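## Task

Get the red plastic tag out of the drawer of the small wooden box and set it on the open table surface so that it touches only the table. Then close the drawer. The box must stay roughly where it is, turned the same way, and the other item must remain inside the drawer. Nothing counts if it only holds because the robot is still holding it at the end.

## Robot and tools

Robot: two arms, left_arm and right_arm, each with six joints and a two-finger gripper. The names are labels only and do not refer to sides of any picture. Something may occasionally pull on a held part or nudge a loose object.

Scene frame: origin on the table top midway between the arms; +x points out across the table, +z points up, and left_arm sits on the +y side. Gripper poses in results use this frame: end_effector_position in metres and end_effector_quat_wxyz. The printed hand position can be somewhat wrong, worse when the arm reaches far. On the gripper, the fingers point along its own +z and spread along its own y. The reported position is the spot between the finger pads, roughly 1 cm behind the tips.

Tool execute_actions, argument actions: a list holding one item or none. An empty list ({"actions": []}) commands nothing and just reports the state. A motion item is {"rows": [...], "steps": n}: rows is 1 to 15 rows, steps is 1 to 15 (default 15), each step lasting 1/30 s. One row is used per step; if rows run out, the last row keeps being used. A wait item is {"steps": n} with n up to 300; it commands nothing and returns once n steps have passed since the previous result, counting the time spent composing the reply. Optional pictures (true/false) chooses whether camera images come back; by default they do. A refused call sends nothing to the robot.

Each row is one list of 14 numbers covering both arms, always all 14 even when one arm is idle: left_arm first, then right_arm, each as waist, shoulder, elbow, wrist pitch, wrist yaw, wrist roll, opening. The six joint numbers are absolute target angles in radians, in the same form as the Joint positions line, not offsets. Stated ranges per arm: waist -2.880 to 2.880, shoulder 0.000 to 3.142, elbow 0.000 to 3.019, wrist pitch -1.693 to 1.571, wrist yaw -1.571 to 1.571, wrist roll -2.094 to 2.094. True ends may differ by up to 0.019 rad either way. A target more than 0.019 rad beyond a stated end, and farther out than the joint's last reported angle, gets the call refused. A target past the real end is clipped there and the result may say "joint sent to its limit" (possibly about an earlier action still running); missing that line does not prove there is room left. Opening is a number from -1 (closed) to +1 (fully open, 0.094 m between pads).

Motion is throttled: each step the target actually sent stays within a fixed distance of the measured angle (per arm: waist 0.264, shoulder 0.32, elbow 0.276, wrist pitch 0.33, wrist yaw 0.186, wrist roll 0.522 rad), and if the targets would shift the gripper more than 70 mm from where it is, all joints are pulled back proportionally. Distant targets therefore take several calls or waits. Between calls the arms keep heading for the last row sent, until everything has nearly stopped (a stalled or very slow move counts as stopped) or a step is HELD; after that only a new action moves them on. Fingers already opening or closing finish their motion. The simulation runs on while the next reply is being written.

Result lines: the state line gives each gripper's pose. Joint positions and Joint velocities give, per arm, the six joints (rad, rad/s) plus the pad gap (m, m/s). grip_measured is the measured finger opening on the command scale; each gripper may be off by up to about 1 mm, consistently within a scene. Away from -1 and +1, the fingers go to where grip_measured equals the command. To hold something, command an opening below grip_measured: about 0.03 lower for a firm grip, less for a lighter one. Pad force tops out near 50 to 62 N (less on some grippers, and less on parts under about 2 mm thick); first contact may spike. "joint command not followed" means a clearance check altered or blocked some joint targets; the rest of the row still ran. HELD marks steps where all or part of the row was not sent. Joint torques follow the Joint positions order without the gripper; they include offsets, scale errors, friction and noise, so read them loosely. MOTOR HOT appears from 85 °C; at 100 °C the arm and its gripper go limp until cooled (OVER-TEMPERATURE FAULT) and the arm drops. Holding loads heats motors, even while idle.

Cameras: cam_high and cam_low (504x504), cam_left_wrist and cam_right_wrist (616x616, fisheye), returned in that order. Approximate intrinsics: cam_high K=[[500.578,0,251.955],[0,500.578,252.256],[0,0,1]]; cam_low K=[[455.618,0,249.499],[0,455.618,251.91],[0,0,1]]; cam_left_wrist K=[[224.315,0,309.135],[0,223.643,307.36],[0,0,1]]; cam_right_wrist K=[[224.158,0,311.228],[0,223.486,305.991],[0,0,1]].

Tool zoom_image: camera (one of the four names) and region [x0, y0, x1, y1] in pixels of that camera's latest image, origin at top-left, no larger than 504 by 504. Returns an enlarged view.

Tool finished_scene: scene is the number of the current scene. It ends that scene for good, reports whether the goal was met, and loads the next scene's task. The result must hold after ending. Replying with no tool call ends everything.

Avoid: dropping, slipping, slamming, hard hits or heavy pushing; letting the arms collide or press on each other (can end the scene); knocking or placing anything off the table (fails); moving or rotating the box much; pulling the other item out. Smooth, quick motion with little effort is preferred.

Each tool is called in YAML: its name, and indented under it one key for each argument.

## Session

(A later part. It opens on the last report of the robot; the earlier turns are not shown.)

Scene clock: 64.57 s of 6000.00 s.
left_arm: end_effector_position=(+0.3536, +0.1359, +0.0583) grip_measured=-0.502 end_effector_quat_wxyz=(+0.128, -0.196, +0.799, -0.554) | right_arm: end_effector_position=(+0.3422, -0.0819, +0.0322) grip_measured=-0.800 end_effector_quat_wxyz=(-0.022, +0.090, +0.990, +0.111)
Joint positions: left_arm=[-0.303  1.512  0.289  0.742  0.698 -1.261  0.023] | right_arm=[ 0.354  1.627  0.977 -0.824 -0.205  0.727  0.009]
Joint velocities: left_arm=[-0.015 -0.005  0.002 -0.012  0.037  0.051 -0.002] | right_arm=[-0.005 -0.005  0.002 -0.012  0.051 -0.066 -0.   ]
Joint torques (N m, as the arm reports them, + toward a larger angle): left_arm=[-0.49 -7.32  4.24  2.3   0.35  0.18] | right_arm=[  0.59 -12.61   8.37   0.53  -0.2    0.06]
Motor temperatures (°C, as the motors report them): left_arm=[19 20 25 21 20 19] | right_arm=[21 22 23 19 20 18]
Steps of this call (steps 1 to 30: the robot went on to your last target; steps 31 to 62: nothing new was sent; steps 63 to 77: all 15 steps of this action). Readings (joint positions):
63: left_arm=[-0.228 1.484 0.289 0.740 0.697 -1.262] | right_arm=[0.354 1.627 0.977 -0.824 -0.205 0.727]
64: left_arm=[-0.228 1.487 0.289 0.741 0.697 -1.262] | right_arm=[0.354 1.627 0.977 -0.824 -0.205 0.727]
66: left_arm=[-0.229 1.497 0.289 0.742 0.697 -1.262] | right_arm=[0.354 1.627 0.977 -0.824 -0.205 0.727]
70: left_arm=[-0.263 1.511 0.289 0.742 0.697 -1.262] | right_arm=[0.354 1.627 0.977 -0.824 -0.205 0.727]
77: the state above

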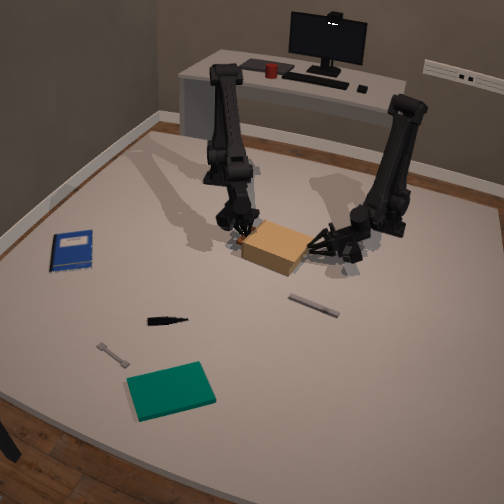

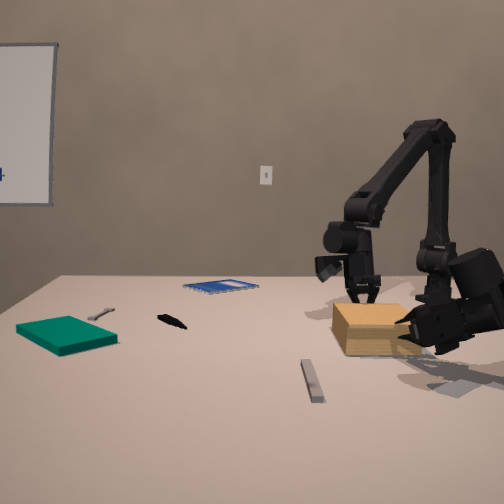

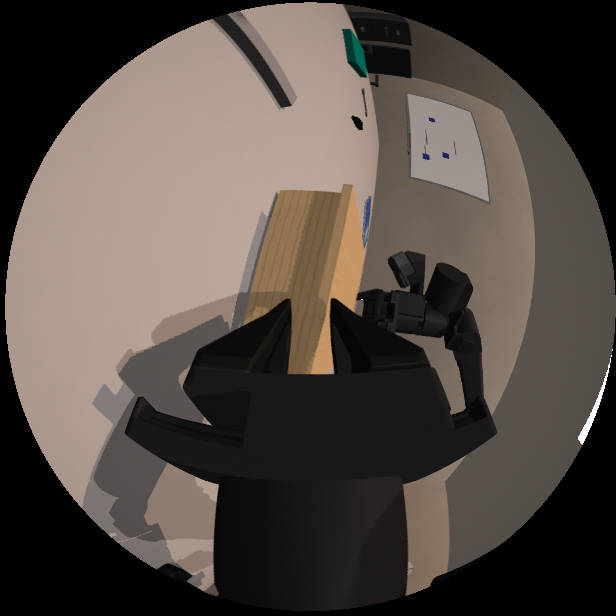

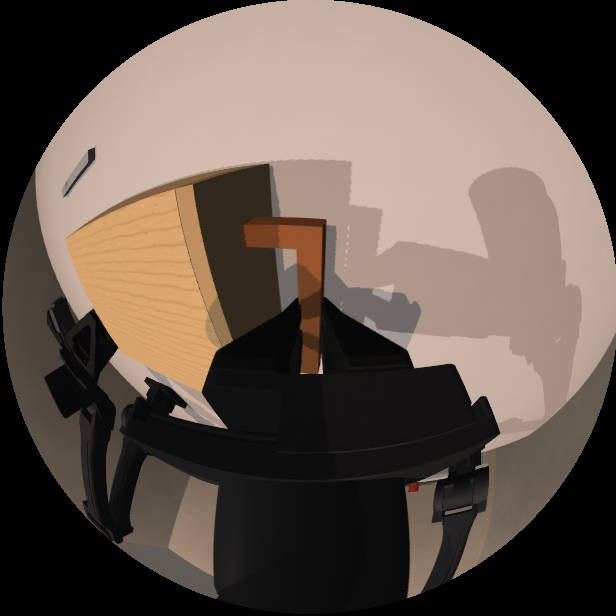

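execute_actions:
  actions:
    - {"rows":[[-0.305,1.52,0.35,0.73,0.7,-1.25,-0.45,0.354,1.635,1.0,-0.83,-0.21,0.73,-0.82],[-0.305,1.525,0.37,0.71,0.7,-1.25,-0.45,0.354,1.635,1.0,-0.83,-0.21,0.73,-0.82],[-0.305,1.53,0.39,0.69,0.7,-1.25,-0.45,0.354,1.635,1.0,-0.83,-0.21,0.73,-0.82],[-0.305,1.53,0.41,0.67,0.7,-1.25,-0.45,0.354,1.635,1.0,-0.83,-0.21,0.73,-0.82]],"steps":15}

Scene clock: 67.10 s of 6000.00 s.
left_arm: end_effector_position=(+0.3896, +0.1230, +0.0746) grip_measured=-0.452 end_effector_quat_wxyz=(+0.136, -0.190, +0.796, -0.559) | right_arm: end_effector_position=(+0.3422, -0.0820, +0.0322) grip_measured=-0.800 end_effector_quat_wxyz=(-0.022, +0.090, +0.990, +0.110)
Joint positions: left_arm=[-0.303  1.525  0.391  0.677  0.698 -1.26   0.026] | right_arm=[ 0.354  1.627  0.977 -0.824 -0.204  0.728  0.009]
Joint velocities: left_arm=[-0.015 -0.005 -0.027 -0.002  0.022  0.051 -0.001] | right_arm=[-0.005 -0.015 -0.007 -0.002  0.007  0.022  0.001]
Joint torques (N m, as the arm reports them, + toward a larger angle): left_arm=[ 0.02 -7.98  5.32  1.29  0.34  0.18] | right_arm=[  1.19 -12.46   8.43   0.52  -0.22   0.04]
Motor temperatures (°C, as the motors report them): left_arm=[19 20 25 21 20 19] | right_arm=[21 22 23 19 20 18]
Steps of this call (steps 1 to 15: the robot went on to your last target; steps 16 to 61: nothing new was sent; steps 62 to 76: all 15 steps of this action). Readings (joint positions):
62: left_arm=[-0.303 1.512 0.292 0.740 0.698 -1.261] | right_arm=[0.354 1.627 0.977 -0.824 -0.205 0.727]
63: left_arm=[-0.303 1.512 0.298 0.734 0.698 -1.261] | right_arm=[0.354 1.627 0.977 -0.824 -0.205 0.727]
65: left_arm=[-0.303 1.518 0.325 0.706 0.698 -1.261] | right_arm=[0.354 1.627 0.977 -0.824 -0.205 0.727]
69: left_arm=[-0.303 1.525 0.384 0.682 0.698 -1.261] | right_arm=[0.354 1.627 0.977 -0.824 -0.205 0.727]
76: the state above

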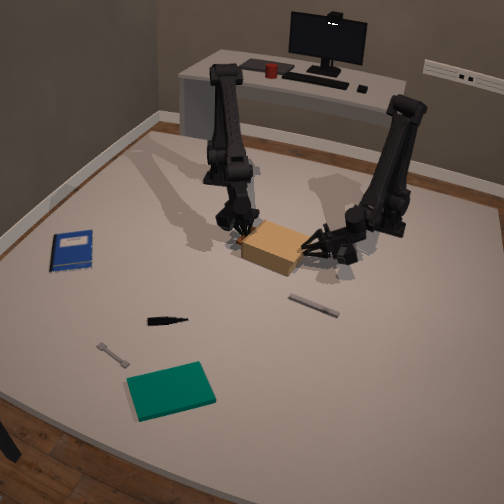

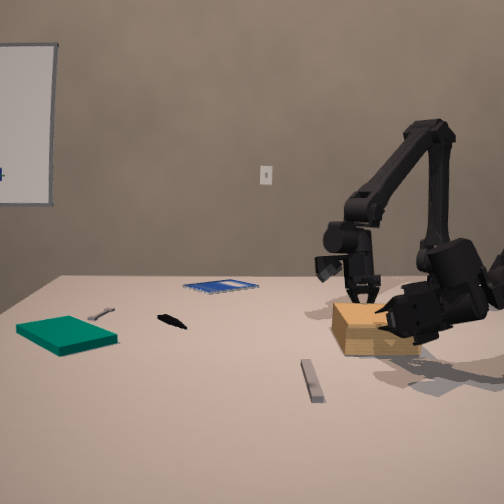

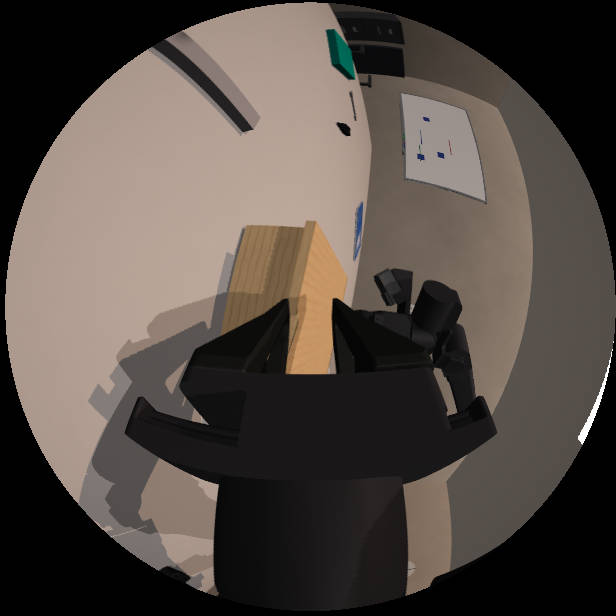

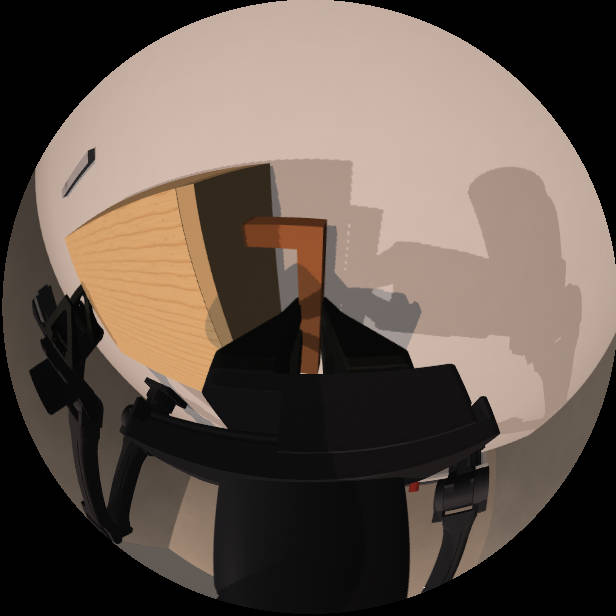

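execute_actions:
  actions:
    - {"rows":[[-0.28,1.53,0.41,0.67,0.7,-1.25,-0.45,0.354,1.635,1.0,-0.83,-0.21,0.73,-0.82],[-0.275,1.53,0.41,0.67,0.7,-1.25,-0.45,0.354,1.635,1.0,-0.83,-0.21,0.73,-0.82],[-0.275,1.53,0.41,0.67,0.7,-1.25,-0.45,0.354,1.635,1.0,-0.83,-0.21,0.73,-0.82],[-0.275,1.545,0.41,0.67,0.7,-1.25,-0.45,0.354,1.635,1.0,-0.83,-0.21,0.73,-0.82],[-0.275,1.557,0.41,0.67,0.7,-1.25,-0.45,0.354,1.635,1.0,-0.83,-0.21,0.73,-0.82],[-0.275,1.557,0.41,0.67,0.7,-1.25,-0.45,0.354,1.635,1.0,-0.83,-0.21,0.73,-0.82],[-0.275,1.557,0.41,0.67,0.7,-1.25,-0.45,0.354,1.635,1.0,-0.83,-0.21,0.73,-0.82],[-0.275,1.557,0.41,0.67,0.7,-1.25,-0.45,0.354,1.635,1.0,-0.83,-0.21,0.73,-0.82],[-0.275,1.557,0.41,0.67,0.7,-1.25,-0.45,0.354,1.635,1.0,-0.83,-0.21,0.73,-0.82],[-0.29,1.557,0.41,0.67,0.7,-1.25,-0.45,0.354,1.635,1.0,-0.83,-0.21,0.73,-0.82],[-0.30,1.557,0.41,0.67,0.7,-1.25,-0.45,0.354,1.635,1.0,-0.83,-0.21,0.73,-0.82],[-0.31,1.557,0.41,0.67,0.7,-1.25,-0.45,0.354,1.635,1.0,-0.83,-0.21,0.73,-0.82],[-0.32,1.557,0.41,0.67,0.7,-1.25,-0.45,0.354,1.635,1.0,-0.83,-0.21,0.73,-0.82],[-0.33,1.557,0.41,0.67,0.7,-1.25,-0.45,0.354,1.635,1.0,-0.83,-0.21,0.73,-0.82],[-0.335,1.557,0.41,0.67,0.7,-1.25,-0.45,0.354,1.635,1.0,-0.83,-0.21,0.73,-0.82]],"steps":15}
  pictures: false

execute_actions:
  actions:
    - {"steps":12}

zoom_image:
  camera: "cam_left_wrist"
  region: [200,180,420,400]

Scene clock: 70.43 s of 6000.00 s.
left_arm: end_effector_position=(+0.3869, +0.1222, +0.0630) grip_measured=-0.452 end_effector_quat_wxyz=(+0.125, -0.196, +0.801, -0.552) | right_arm: end_effector_position=(+0.3422, -0.0820, +0.0322) grip_measured=-0.800 end_effector_quat_wxyz=(-0.022, +0.090, +0.990, +0.110)
Joint positions: left_arm=[-0.307  1.554  0.391  0.676  0.698 -1.26   0.026] | right_arm=[ 0.354  1.627  0.977 -0.824 -0.204  0.728  0.009]
Joint velocities: left_arm=[-0.298 -0.015 -0.017 -0.007  0.022 -0.007 -0.   ] | right_arm=[ 0.005 -0.005 -0.007 -0.007  0.051 -0.081  0.   ]
Joint torques (N m, as the arm reports them, + toward a larger angle): left_arm=[-1.07 -7.92  5.2   1.35  0.35  0.18] | right_arm=[  0.71 -12.58   8.35   0.52  -0.23   0.04]
Motor temperatures (°C, as the motors report them): left_arm=[19 19 24 21 20 19] | right_arm=[21 22 23 19 20 18]
Steps of this call (steps 1 to 15: the robot went on to your last target; steps 16 to 85: nothing new was sent; steps 86 to 100: all 15 steps of this action). Readings (joint positions):
86: left_arm=[-0.301 1.525 0.391 0.677 0.698 -1.260] | right_arm=[0.354 1.627 0.977 -0.824 -0.204 0.728]
87: left_arm=[-0.298 1.525 0.391 0.677 0.698 -1.260] | right_arm=[0.354 1.627 0.977 -0.824 -0.204 0.728]
89: left_arm=[-0.289 1.526 0.391 0.677 0.698 -1.260] | right_arm=[0.354 1.627 0.977 -0.824 -0.204 0.728]
93: left_arm=[-0.282 1.545 0.391 0.677 0.698 -1.260] | right_arm=[0.354 1.627 0.977 -0.824 -0.204 0.728]
100: the state above

Scene clock: 70.83 s of 6000.00 s.
left_arm: end_effector_position=(+0.3808, +0.1137, +0.0630) grip_measured=-0.452 end_effector_quat_wxyz=(+0.118, -0.186, +0.803, -0.554) | right_arm: end_effector_position=(+0.3422, -0.0820, +0.0322) grip_measured=-0.800 end_effector_quat_wxyz=(-0.022, +0.090, +0.990, +0.110)
Joint positions: left_arm=[-0.331  1.554  0.391  0.676  0.698 -1.26   0.026] | right_arm=[ 0.354  1.627  0.977 -0.824 -0.204  0.728  0.009]
Joint velocities: left_arm=[ 0.005 -0.015  0.017  0.002  0.007  0.022 -0.   ] | right_arm=[-0.005 -0.005  0.007  0.017 -0.022  0.037 -0.001]
Joint torques (N m, as the arm reports them, + toward a larger angle): left_arm=[-0.54 -8.06  5.12  1.3   0.33  0.18] | right_arm=[  0.64 -12.58   8.35   0.52  -0.23   0.05]
Motor temperatures (°C, as the motors report them): left_arm=[19 19 24 21 20 19] | right_arm=[21 22 23 19 20 18]
Steps of this call (steps 1 to 12: the robot went on to your last target). Readings (joint positions):
1: left_arm=[-0.316 1.554 0.391 0.676 0.698 -1.260] | right_arm=[0.354 1.627 0.977 -0.824 -0.204 0.728]
2: left_arm=[-0.324 1.554 0.391 0.676 0.698 -1.260] | right_arm=[0.354 1.627 0.977 -0.824 -0.204 0.728]
4: left_arm=[-0.331 1.554 0.391 0.676 0.698 -1.260] | right_arm=[0.354 1.627 0.977 -0.824 -0.204 0.728]
8: left_arm=[-0.331 1.554 0.391 0.676 0.698 -1.260] | right_arm=[0.354 1.627 0.977 -0.824 -0.204 0.728]
12: the state above

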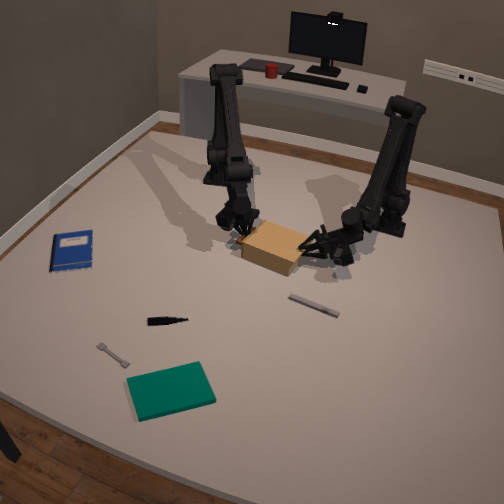

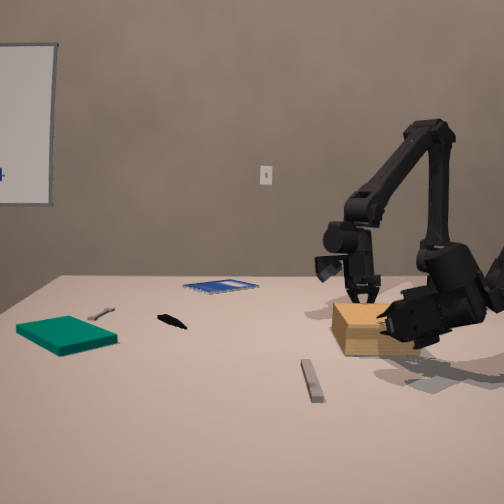

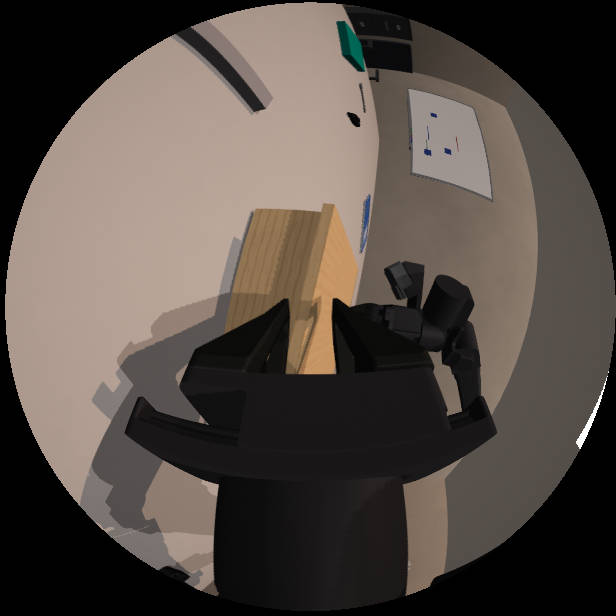

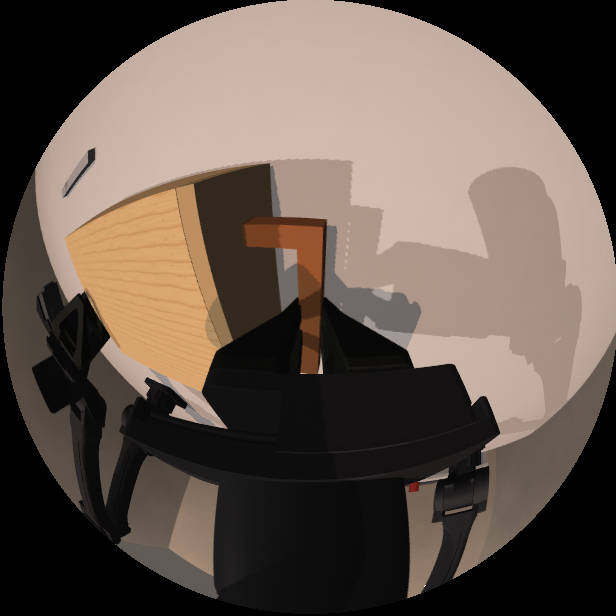

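Region (200, 180, 420, 400) of cam_left_wrist's 616x616 image, scaled by 2.291, with more detail than that image has.

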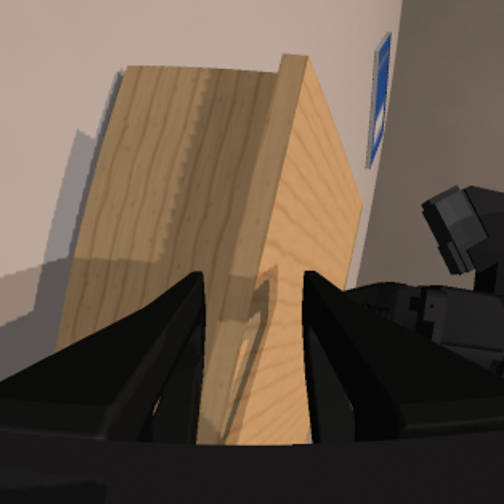

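execute_actions:
  actions:
    - {"rows":[[-0.335,1.57,0.41,0.67,0.7,-1.25,-0.45,0.354,1.635,1.0,-0.83,-0.21,0.73,-0.82],[-0.335,1.57,0.41,0.67,0.7,-1.25,-0.45,0.354,1.635,1.0,-0.83,-0.21,0.73,-0.82],[-0.345,1.57,0.41,0.67,0.7,-1.25,-0.45,0.354,1.635,1.0,-0.83,-0.21,0.73,-0.82],[-0.355,1.57,0.41,0.67,0.7,-1.25,-0.45,0.354,1.635,1.0,-0.83,-0.21,0.73,-0.82],[-0.365,1.57,0.41,0.67,0.7,-1.25,-0.45,0.354,1.635,1.0,-0.83,-0.21,0.73,-0.82],[-0.375,1.57,0.41,0.67,0.7,-1.25,-0.45,0.354,1.635,1.0,-0.83,-0.21,0.73,-0.82]],"steps":15}

zoom_image:
  camera: "cam_left_wrist"
  region: [200,180,420,400]

Scene clock: 72.57 s of 6000.00 s.
left_arm: end_effector_position=(+0.3776, +0.1098, +0.0598) grip_measured=-0.452 end_effector_quat_wxyz=(+0.114, -0.183, +0.806, -0.552) | right_arm: end_effector_position=(+0.3424, -0.0837, +0.0320) grip_measured=-0.800 end_effector_quat_wxyz=(-0.022, +0.092, +0.990, +0.108)
Joint positions: left_arm=[-0.345  1.562  0.391  0.676  0.692 -1.258  0.026] | right_arm=[ 0.351  1.627  0.977 -0.828 -0.202  0.728  0.009]
Joint velocities: left_arm=[-0.005 -0.005 -0.012  0.007  0.022  0.022 -0.001] | right_arm=[-0.015 -0.005  0.007 -0.007 -0.037  0.007 -0.001]
Joint torques (N m, as the arm reports them, + toward a larger angle): left_arm=[-3.07 -7.8   5.16  1.34  0.62  0.17] | right_arm=[  0.93 -12.56   8.34   0.68  -0.32   0.05]
Motor temperatures (°C, as the motors report them): left_arm=[19 19 24 21 20 19] | right_arm=[21 22 23 19 20 18]
Steps of this call (steps 1 to 30: the robot went on to your last target; steps 31 to 37: nothing new was sent; steps 38 to 52: all 15 steps of this action). Readings (joint positions):
38: left_arm=[-0.331 1.555 0.391 0.676 0.698 -1.260] | right_arm=[0.354 1.627 0.977 -0.824 -0.204 0.728]
39: left_arm=[-0.331 1.556 0.391 0.676 0.698 -1.260] | right_arm=[0.354 1.627 0.977 -0.824 -0.204 0.728]
41: left_arm=[-0.333 1.560 0.391 0.676 0.698 -1.260] | right_arm=[0.354 1.627 0.977 -0.824 -0.204 0.728]
45: left_arm=[-0.344 1.562 0.391 0.676 0.693 -1.258] | right_arm=[0.352 1.627 0.977 -0.828 -0.202 0.728]
52: the state above

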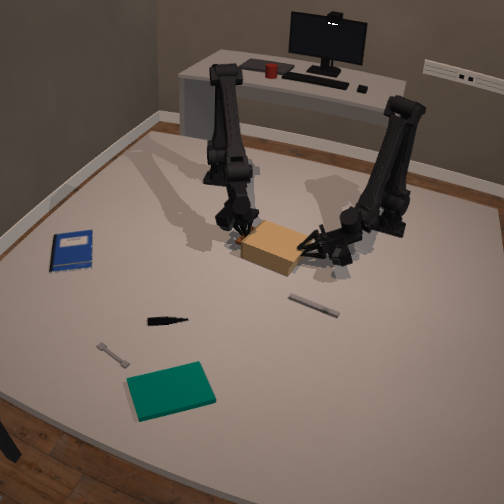

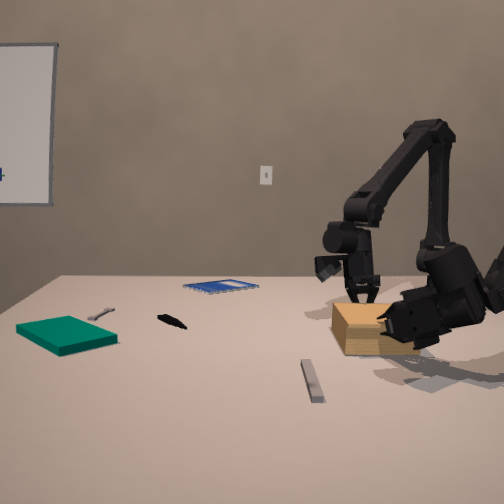

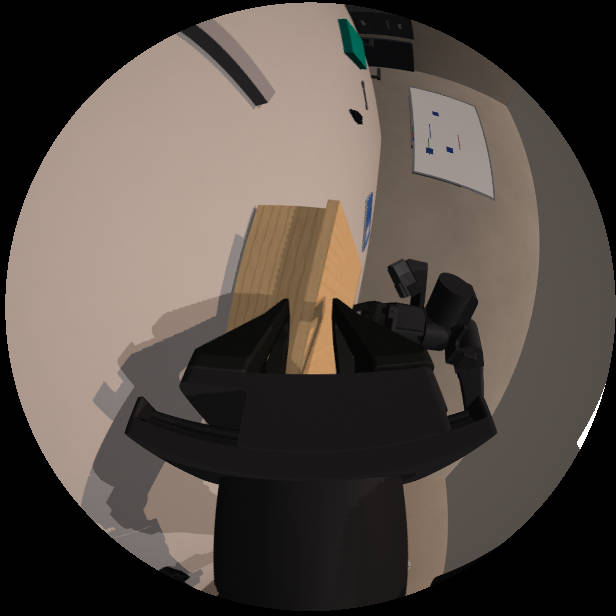

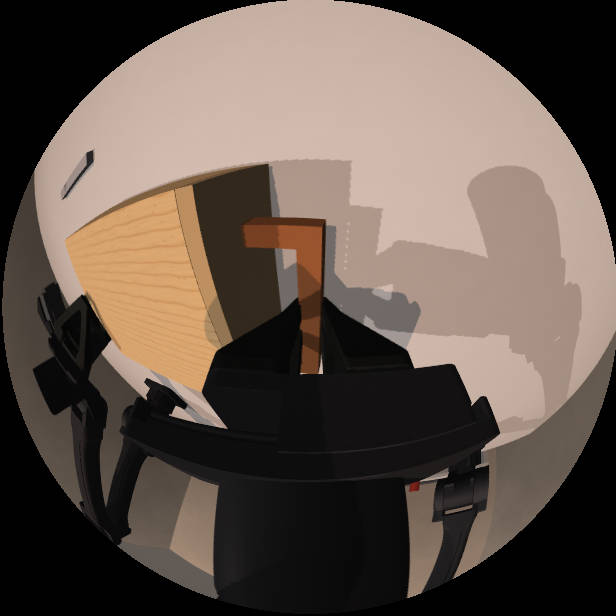

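Region (200, 180, 420, 400) of cam_left_wrist's 616x616 image, scaled by 2.291, with more detail than that image has.

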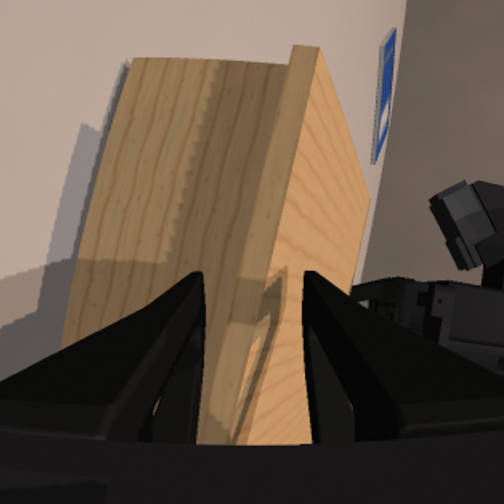

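execute_actions:
  actions:
    - {"rows":[[-0.36,1.57,0.41,0.67,0.7,-1.25,-0.55,0.354,1.635,1.0,-0.83,-0.21,0.73,-0.82],[-0.36,1.57,0.41,0.67,0.7,-1.25,-0.6,0.354,1.635,1.0,-0.83,-0.21,0.73,-0.82],[-0.36,1.57,0.41,0.67,0.7,-1.25,-0.65,0.354,1.635,1.0,-0.83,-0.21,0.73,-0.82],[-0.36,1.57,0.41,0.67,0.7,-1.25,-0.7,0.354,1.635,1.0,-0.83,-0.21,0.73,-0.82],[-0.36,1.57,0.41,0.67,0.7,-1.25,-0.74,0.354,1.635,1.0,-0.83,-0.21,0.73,-0.82],[-0.36,1.57,0.41,0.67,0.7,-1.25,-0.78,0.354,1.635,1.0,-0.83,-0.21,0.73,-0.82],[-0.36,1.57,0.41,0.67,0.7,-1.25,-0.82,0.354,1.635,1.0,-0.83,-0.21,0.73,-0.82],[-0.36,1.57,0.41,0.67,0.7,-1.25,-0.86,0.354,1.635,1.0,-0.83,-0.21,0.73,-0.82]],"steps":15}

Scene clock: 74.67 s of 6000.00 s.
left_arm: end_effector_position=(+0.3784, +0.1096, +0.0602) grip_measured=-0.722 end_effector_quat_wxyz=(+0.126, -0.167, +0.809, -0.549) | right_arm: end_effector_position=(+0.3426, -0.0848, +0.0319) grip_measured=-0.800 end_effector_quat_wxyz=(-0.022, +0.093, +0.990, +0.107)
Joint positions: left_arm=[-0.345  1.562  0.392  0.678  0.692 -1.218  0.013] | right_arm=[ 0.35   1.627  0.977 -0.83  -0.2    0.728  0.009]
Joint velocities: left_arm=[ 0.005 -0.015  0.007 -0.007 -0.051 -0.051  0.001] | right_arm=[-0.005 -0.005 -0.012  0.012 -0.007  0.007 -0.001]
Joint torques (N m, as the arm reports them, + toward a larger angle): left_arm=[-1.82 -7.85  5.08  1.27  0.66 -0.21] | right_arm=[  1.09 -12.6    8.35   0.77  -0.39   0.04]
Motor temperatures (°C, as the motors report them): left_arm=[19 19 24 21 20 19] | right_arm=[21 22 23 19 20 18]
Steps of this call (steps 1 to 15: the robot went on to your last target; steps 16 to 48: nothing new was sent; steps 49 to 63: all 15 steps of this action). Readings (joint positions):
49: left_arm=[-0.345 1.562 0.391 0.676 0.692 -1.258] | right_arm=[0.351 1.627 0.977 -0.828 -0.201 0.728]
50: left_arm=[-0.345 1.562 0.391 0.676 0.692 -1.257] | right_arm=[0.351 1.627 0.977 -0.828 -0.200 0.728]
52: left_arm=[-0.345 1.563 0.391 0.676 0.690 -1.255] | right_arm=[0.351 1.627 0.977 -0.829 -0.199 0.728]
56: left_arm=[-0.345 1.562 0.392 0.678 0.692 -1.227] | right_arm=[0.350 1.627 0.977 -0.830 -0.200 0.728]
63: the state above

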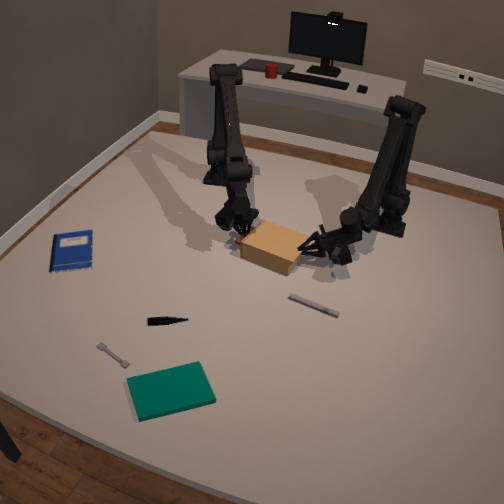

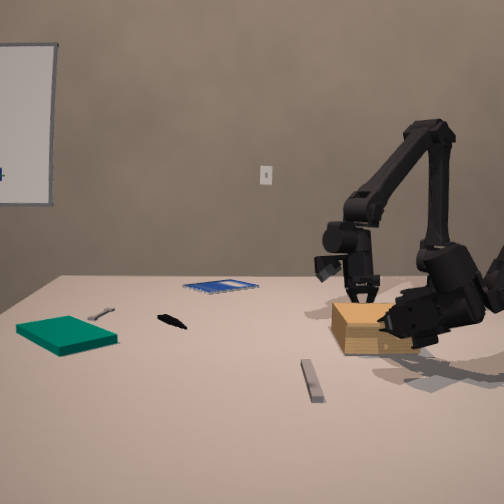

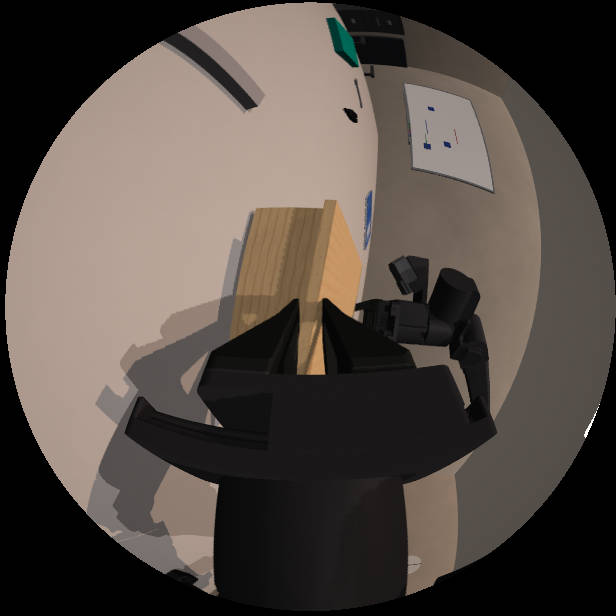

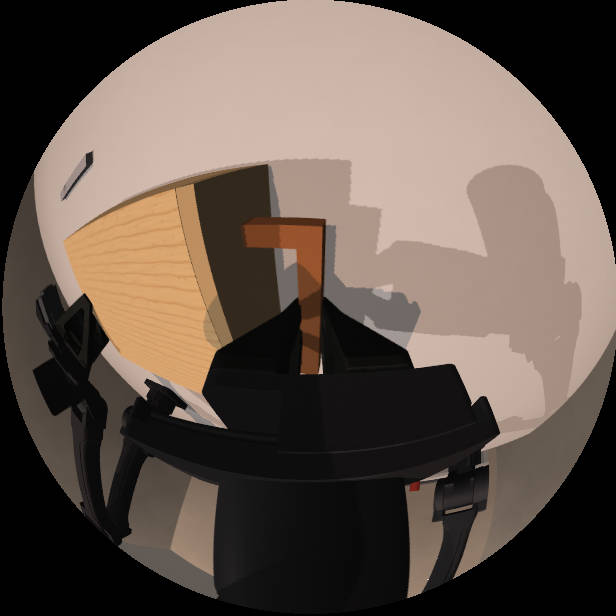

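execute_actions:
  actions:
    - {"rows":[[-0.34,1.565,0.40,0.67,0.7,-1.22,-0.78,0.343,1.612,0.98,-0.815,-0.21,0.72,-0.83],[-0.335,1.565,0.40,0.67,0.7,-1.22,-0.78,0.336,1.605,0.975,-0.812,-0.21,0.712,-0.83],[-0.33,1.565,0.40,0.67,0.7,-1.22,-0.78,0.329,1.598,0.968,-0.81,-0.21,0.705,-0.83],[-0.325,1.565,0.40,0.67,0.7,-1.22,-0.78,0.322,1.592,0.960,-0.808,-0.21,0.698,-0.83],[-0.32,1.565,0.40,0.67,0.7,-1.22,-0.78,0.315,1.586,0.952,-0.806,-0.21,0.69,-0.83],[-0.315,1.565,0.40,0.67,0.71,-1.22,-0.78,0.308,1.58,0.944,-0.804,-0.21,0.683,-0.83],[-0.31,1.565,0.40,0.67,0.71,-1.22,-0.78,0.301,1.573,0.936,-0.802,-0.21,0.676,-0.83],[-0.31,1.565,0.40,0.67,0.71,-1.22,-0.78,0.294,1.567,0.928,-0.8,-0.21,0.669,-0.83]],"steps":15}

Scene clock: 77.33 s of 6000.00 s.
left_arm: end_effector_position=(+0.3753, +0.1084, +0.0620) grip_measured=-0.759 end_effector_quat_wxyz=(+0.121, -0.153, +0.809, -0.555) | right_arm: end_effector_position=(+0.3401, -0.0895, +0.0357) grip_measured=-0.800 end_effector_quat_wxyz=(-0.017, +0.083, +0.988, +0.126)
Joint positions: left_arm=[-0.34   1.562  0.392  0.678  0.723 -1.202  0.011] | right_arm=[ 0.332  1.598  0.946 -0.803 -0.228  0.696  0.009]
Joint velocities: left_arm=[-0.015  0.005 -0.027  0.012 -0.081 -0.051  0.   ] | right_arm=[ 0.005 -0.015  0.007 -0.002 -0.022 -0.051  0.001]
Joint torques (N m, as the arm reports them, + toward a larger angle): left_arm=[ 2.89 -8.48  4.34  1.28 -0.41 -0.07] | right_arm=[ -3.   -15.88   5.29   0.79   0.6   -0.3 ]
Motor temperatures (°C, as the motors report them): left_arm=[19 19 24 21 20 19] | right_arm=[21 22 23 19 20 18]
Steps of this call (steps 1 to 15: the robot went on to your last target; steps 16 to 65: nothing new was sent; steps 66 to 80: all 15 steps of this action). Readings (joint positions):
66: left_arm=[-0.344 1.562 0.392 0.678 0.692 -1.213] | right_arm=[0.349 1.627 0.977 -0.830 -0.200 0.728]
67: left_arm=[-0.343 1.562 0.392 0.678 0.693 -1.209] | right_arm=[0.348 1.627 0.977 -0.830 -0.202 0.726]
69: left_arm=[-0.342 1.562 0.392 0.678 0.698 -1.203] | right_arm=[0.343 1.623 0.976 -0.829 -0.208 0.720]
73: left_arm=[-0.340 1.562 0.392 0.678 0.717 -1.202] | right_arm=[0.334 1.608 0.957 -0.811 -0.224 0.701]
80: the state above

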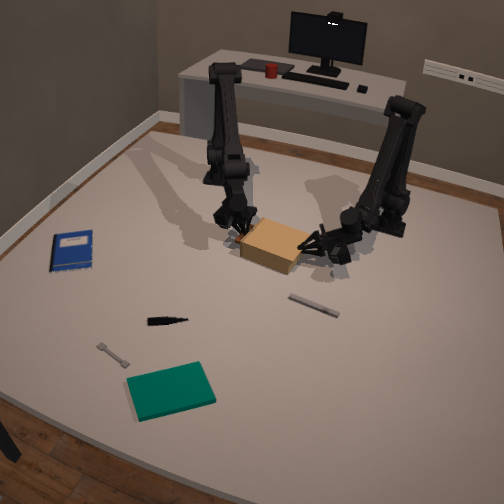

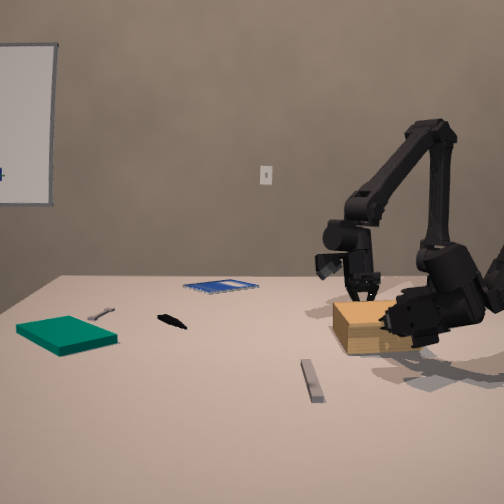

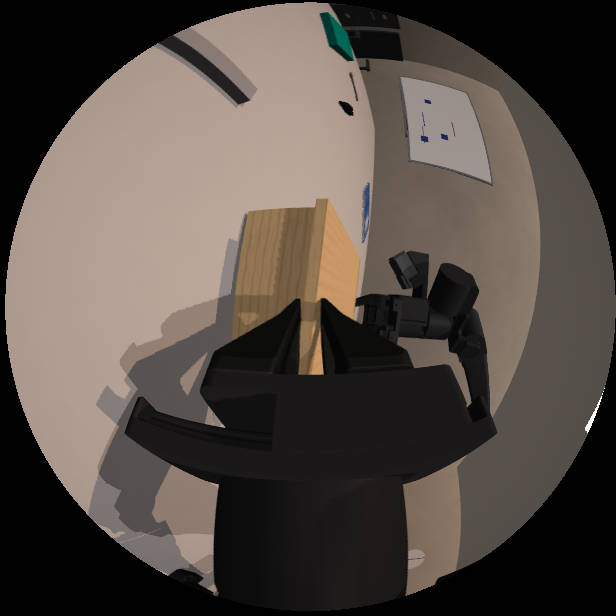

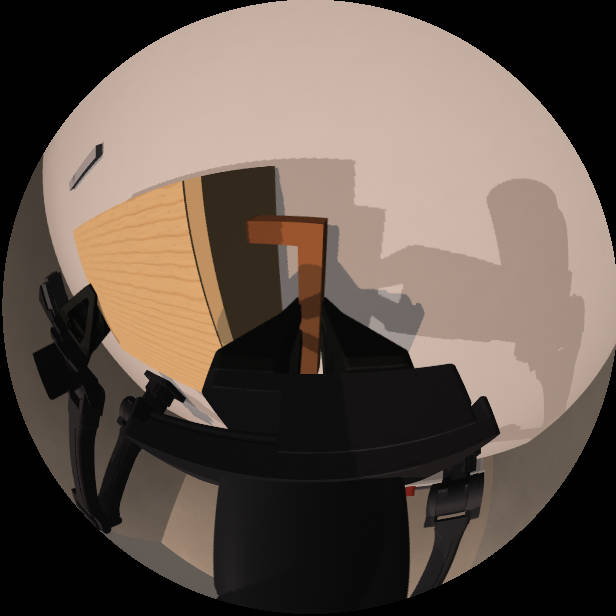

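execute_actions:
  actions:
    - {"rows":[[-0.31,1.565,0.40,0.67,0.70,-1.2,-0.9,0.294,1.585,0.928,-0.8,-0.2,0.68,-0.84],[-0.31,1.565,0.40,0.67,0.70,-1.2,-0.9,0.294,1.585,0.928,-0.8,-0.2,0.68,-0.84],[-0.305,1.565,0.40,0.67,0.69,-1.2,-0.9,0.288,1.585,0.92,-0.8,-0.2,0.68,-0.84],[-0.30,1.565,0.40,0.67,0.69,-1.2,-0.9,0.282,1.582,0.913,-0.8,-0.19,0.675,-0.84],[-0.295,1.565,0.40,0.67,0.68,-1.2,-0.9,0.276,1.579,0.906,-0.8,-0.19,0.67,-0.84],[-0.29,1.565,0.40,0.67,0.68,-1.2,-0.9,0.27,1.575,0.90,-0.8,-0.19,0.665,-0.84],[-0.285,1.565,0.40,0.67,0.68,-1.2,-0.9,0.264,1.57,0.893,-0.8,-0.19,0.66,-0.84],[-0.28,1.565,0.40,0.67,0.68,-1.2,-0.9,0.258,1.565,0.886,-0.8,-0.19,0.655,-0.84]],"steps":15}

Scene clock: 79.37 s of 6000.00 s.
left_arm: end_effector_position=(+0.3775, +0.1093, +0.0619) grip_measured=-0.759 end_effector_quat_wxyz=(+0.132, -0.147, +0.810, -0.552) | right_arm: end_effector_position=(+0.3383, -0.1062, +0.0329) grip_measured=-0.800 end_effector_quat_wxyz=(-0.014, +0.089, +0.988, +0.124)
Joint positions: left_arm=[-0.34   1.562  0.393  0.679  0.712 -1.18   0.011] | right_arm=[ 0.302  1.579  0.915 -0.792 -0.223  0.677  0.009]
Joint velocities: left_arm=[ 0.005 -0.015  0.022  0.002  0.022 -0.007  0.001] | right_arm=[ 0.015 -0.005  0.012  0.002 -0.037 -0.095 -0.   ]
Joint torques (N m, as the arm reports them, + toward a larger angle): left_arm=[ 5.72 -8.16  4.24  1.22 -1.36 -0.12] | right_arm=[ -3.53 -13.82   4.46   0.5    1.07  -0.21]
Motor temperatures (°C, as the motors report them): left_arm=[19 19 24 21 20 19] | right_arm=[21 22 23 19 20 18]
Steps of this call (steps 1 to 15: the robot went on to your last target; steps 16 to 46: nothing new was sent; steps 47 to 61: all 15 steps of this action). Readings (joint positions):
47: left_arm=[-0.340 1.562 0.392 0.678 0.722 -1.199] | right_arm=[0.332 1.598 0.946 -0.803 -0.227 0.696]
48: left_arm=[-0.340 1.562 0.392 0.678 0.722 -1.197] | right_arm=[0.332 1.598 0.946 -0.803 -0.227 0.696]
50: left_arm=[-0.340 1.562 0.392 0.678 0.719 -1.193] | right_arm=[0.332 1.598 0.944 -0.800 -0.224 0.696]
54: left_arm=[-0.340 1.562 0.392 0.679 0.714 -1.184] | right_arm=[0.323 1.593 0.932 -0.793 -0.223 0.691]
61: the state above

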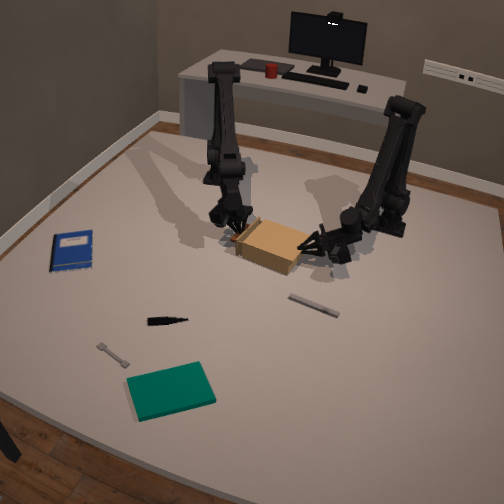

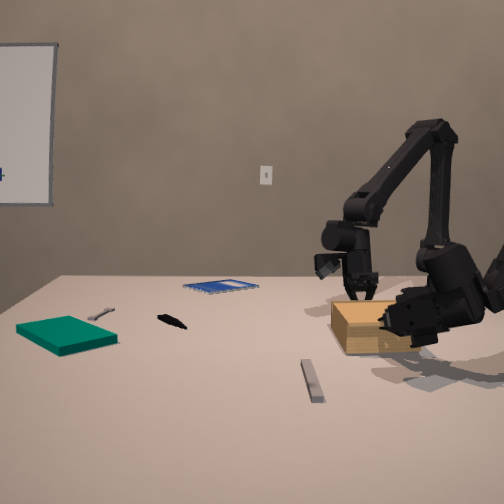

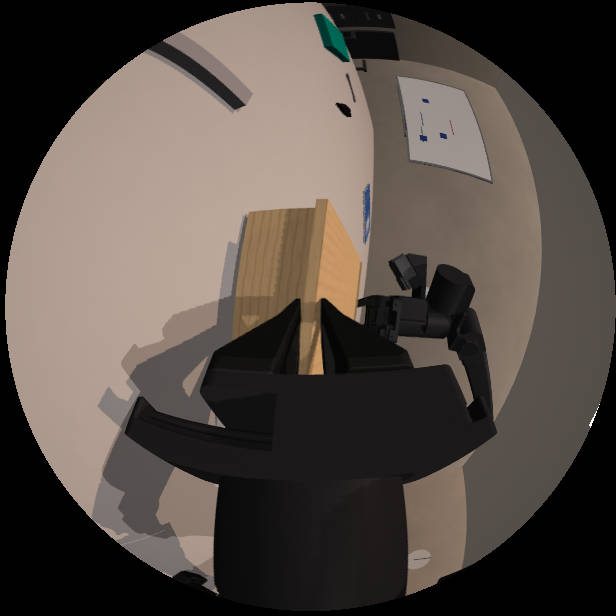

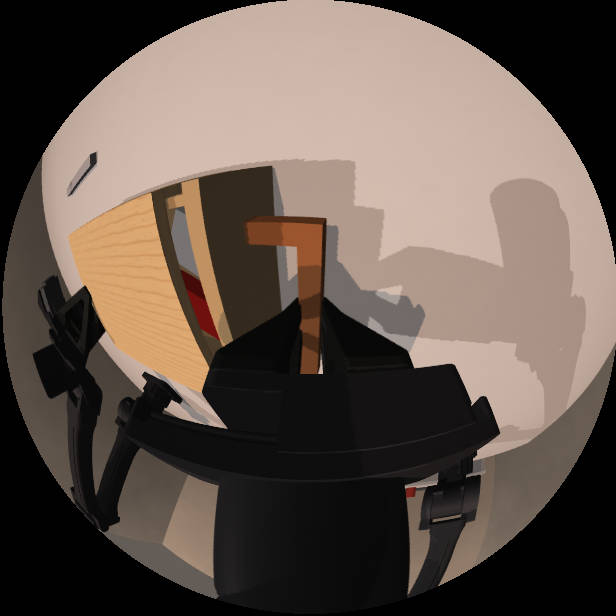

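execute_actions:
  actions:
    - {"rows":[[-0.29,1.565,0.40,0.67,0.68,-1.19,-0.9,0.252,1.561,0.881,-0.795,-0.19,0.65,-0.84],[-0.29,1.565,0.40,0.67,0.68,-1.19,-0.9,0.246,1.557,0.876,-0.795,-0.19,0.644,-0.84],[-0.29,1.565,0.40,0.67,0.68,-1.19,-0.9,0.24,1.553,0.871,-0.795,-0.19,0.638,-0.84],[-0.29,1.565,0.40,0.67,0.68,-1.19,-0.9,0.234,1.549,0.866,-0.795,-0.19,0.632,-0.84],[-0.29,1.565,0.40,0.67,0.68,-1.19,-0.9,0.228,1.545,0.861,-0.795,-0.19,0.626,-0.84],[-0.29,1.565,0.40,0.67,0.68,-1.19,-0.9,0.222,1.541,0.856,-0.795,-0.19,0.62,-0.84],[-0.29,1.565,0.40,0.67,0.68,-1.19,-0.9,0.216,1.537,0.851,-0.795,-0.19,0.614,-0.84],[-0.29,1.565,0.40,0.67,0.68,-1.19,-0.9,0.21,1.533,0.846,-0.795,-0.19,0.608,-0.84],[-0.29,1.565,0.40,0.67,0.68,-1.19,-0.9,0.204,1.529,0.841,-0.795,-0.19,0.602,-0.84],[-0.29,1.565,0.40,0.67,0.68,-1.19,-0.9,0.198,1.525,0.836,-0.795,-0.19,0.596,-0.84],[-0.29,1.565,0.40,0.67,0.68,-1.19,-0.9,0.192,1.521,0.831,-0.795,-0.19,0.59,-0.84],[-0.29,1.565,0.40,0.67,0.68,-1.19,-0.9,0.186,1.517,0.826,-0.795,-0.19,0.584,-0.84],[-0.29,1.565,0.40,0.67,0.68,-1.19,-0.9,0.18,1.513,0.821,-0.795,-0.19,0.578,-0.84],[-0.29,1.565,0.40,0.67,0.68,-1.19,-0.9,0.174,1.509,0.816,-0.795,-0.19,0.572,-0.84],[-0.29,1.565,0.40,0.67,0.68,-1.19,-0.9,0.168,1.505,0.811,-0.795,-0.19,0.566,-0.84]],"steps":15}
  pictures: false

execute_actions:
  actions:
    - {"rows":[[-0.29,1.565,0.40,0.67,0.68,-1.19,-0.9,0.162,1.501,0.807,-0.79,-0.19,0.56,-0.84],[-0.29,1.565,0.40,0.67,0.68,-1.19,-0.9,0.156,1.497,0.803,-0.79,-0.19,0.554,-0.84],[-0.29,1.565,0.40,0.67,0.68,-1.19,-0.9,0.15,1.493,0.799,-0.79,-0.19,0.548,-0.84],[-0.29,1.565,0.40,0.67,0.68,-1.19,-0.9,0.144,1.489,0.794,-0.79,-0.19,0.542,-0.84],[-0.29,1.565,0.40,0.67,0.68,-1.19,-0.9,0.138,1.485,0.79,-0.79,-0.19,0.536,-0.84],[-0.29,1.565,0.40,0.67,0.68,-1.19,-0.9,0.132,1.481,0.786,-0.79,-0.19,0.53,-0.84],[-0.29,1.565,0.40,0.67,0.68,-1.19,-0.9,0.126,1.477,0.781,-0.79,-0.19,0.524,-0.84],[-0.29,1.565,0.40,0.67,0.68,-1.19,-0.9,0.12,1.473,0.777,-0.79,-0.19,0.518,-0.84]],"steps":15}

Scene clock: 83.80 s of 6000.00 s.
left_arm: end_effector_position=(+0.3776, +0.1092, +0.0621) grip_measured=-0.759 end_effector_quat_wxyz=(+0.136, -0.142, +0.811, -0.551) | right_arm: end_effector_position=(+0.3315, -0.1454, +0.0307) grip_measured=-0.800 end_effector_quat_wxyz=(-0.009, +0.094, +0.988, +0.121)
Joint positions: left_arm=[-0.34   1.562  0.393  0.68   0.712 -1.168  0.011] | right_arm=[ 0.223  1.529  0.847 -0.788 -0.221  0.606  0.009]
Joint velocities: left_arm=[ 0.005 -0.005 -0.007 -0.007  0.022  0.11   0.   ] | right_arm=[-0.181 -0.122 -0.149  0.017  0.007 -0.125  0.001]
Joint torques (N m, as the arm reports them, + toward a larger angle): left_arm=[ 4.77 -8.06  4.32  1.09 -1.34 -0.16] | right_arm=[ -3.83 -12.9    4.36   0.52   1.05  -0.14]
Motor temperatures (°C, as the motors report them): left_arm=[19 19 24 21 20 19] | right_arm=[21 22 23 19 21 18]
Steps of this call (steps 1 to 15: the robot went on to your last target; steps 16 to 90: nothing new was sent; then 0.93 s passed at rest; steps 91 to 105: all 15 steps of this action). Readings (joint positions):
91: left_arm=[-0.340 1.562 0.393 0.679 0.712 -1.178] | right_arm=[0.302 1.579 0.915 -0.792 -0.222 0.675]
92: left_arm=[-0.340 1.562 0.393 0.679 0.712 -1.176] | right_arm=[0.301 1.579 0.913 -0.792 -0.222 0.673]
94: left_arm=[-0.340 1.562 0.393 0.679 0.712 -1.175] | right_arm=[0.299 1.576 0.908 -0.789 -0.222 0.669]
98: left_arm=[-0.340 1.562 0.393 0.679 0.712 -1.171] | right_arm=[0.272 1.558 0.886 -0.788 -0.221 0.649]
105: the state above

Scene clock: 84.30 s of 6000.00 s.
left_arm: end_effector_position=(+0.3781, +0.1092, +0.0623) grip_measured=-0.759 end_effector_quat_wxyz=(+0.137, -0.141, +0.811, -0.551) | right_arm: end_effector_position=(+0.3256, -0.1760, +0.0291) grip_measured=-0.800 end_effector_quat_wxyz=(-0.005, +0.094, +0.988, +0.118)
Joint positions: left_arm=[-0.34   1.562  0.394  0.68   0.71  -1.165  0.011] | right_arm=[ 0.156  1.492  0.8   -0.788 -0.219  0.538  0.009]
Joint velocities: left_arm=[-0.005 -0.024  0.002 -0.007 -0.095  0.037 -0.   ] | right_arm=[-0.005 -0.005 -0.002 -0.007 -0.022 -0.037 -0.   ]
Joint torques (N m, as the arm reports them, + toward a larger angle): left_arm=[ 4.92 -8.18  4.2   1.23 -1.28 -0.14] | right_arm=[ -2.71 -12.64   4.73   0.59   1.    -0.19]
Motor temperatures (°C, as the motors report them): left_arm=[19 19 24 21 20 19] | right_arm=[21 22 22 19 21 18]
Steps of this call (steps 1 to 15: all 15 steps of this action). Readings (joint positions):
1: left_arm=[-0.340 1.562 0.393 0.680 0.711 -1.168] | right_arm=[0.217 1.525 0.842 -0.788 -0.221 0.599]
2: left_arm=[-0.340 1.562 0.393 0.680 0.711 -1.167] | right_arm=[0.210 1.521 0.838 -0.788 -0.221 0.593]
4: left_arm=[-0.340 1.562 0.393 0.680 0.711 -1.167] | right_arm=[0.198 1.514 0.829 -0.788 -0.221 0.581]
8: left_arm=[-0.340 1.562 0.394 0.680 0.711 -1.166] | right_arm=[0.172 1.500 0.810 -0.788 -0.220 0.557]
15: the state above

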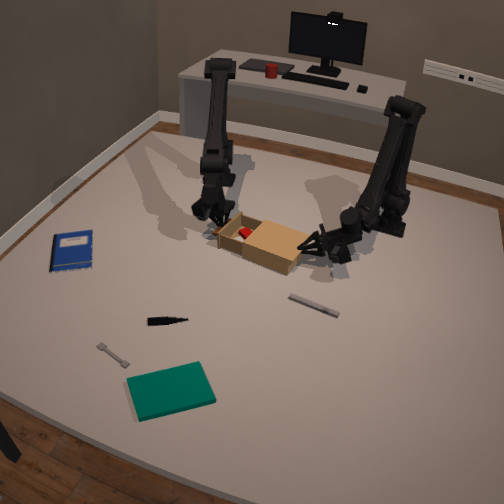

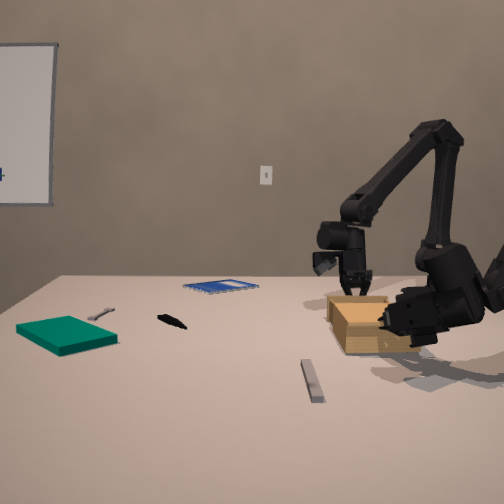

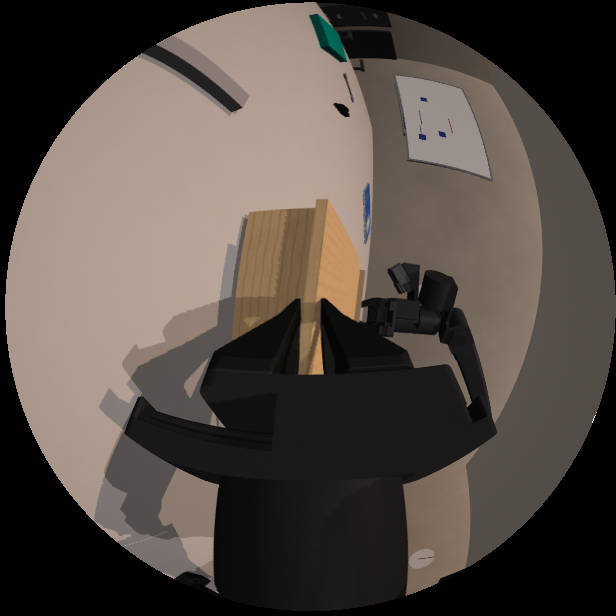

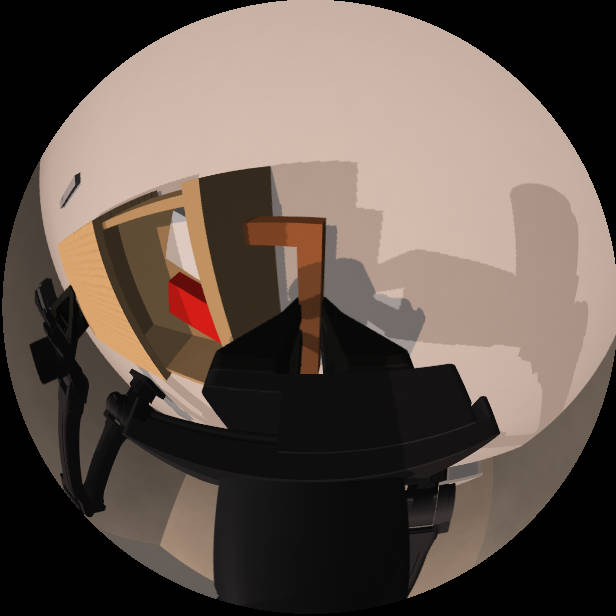

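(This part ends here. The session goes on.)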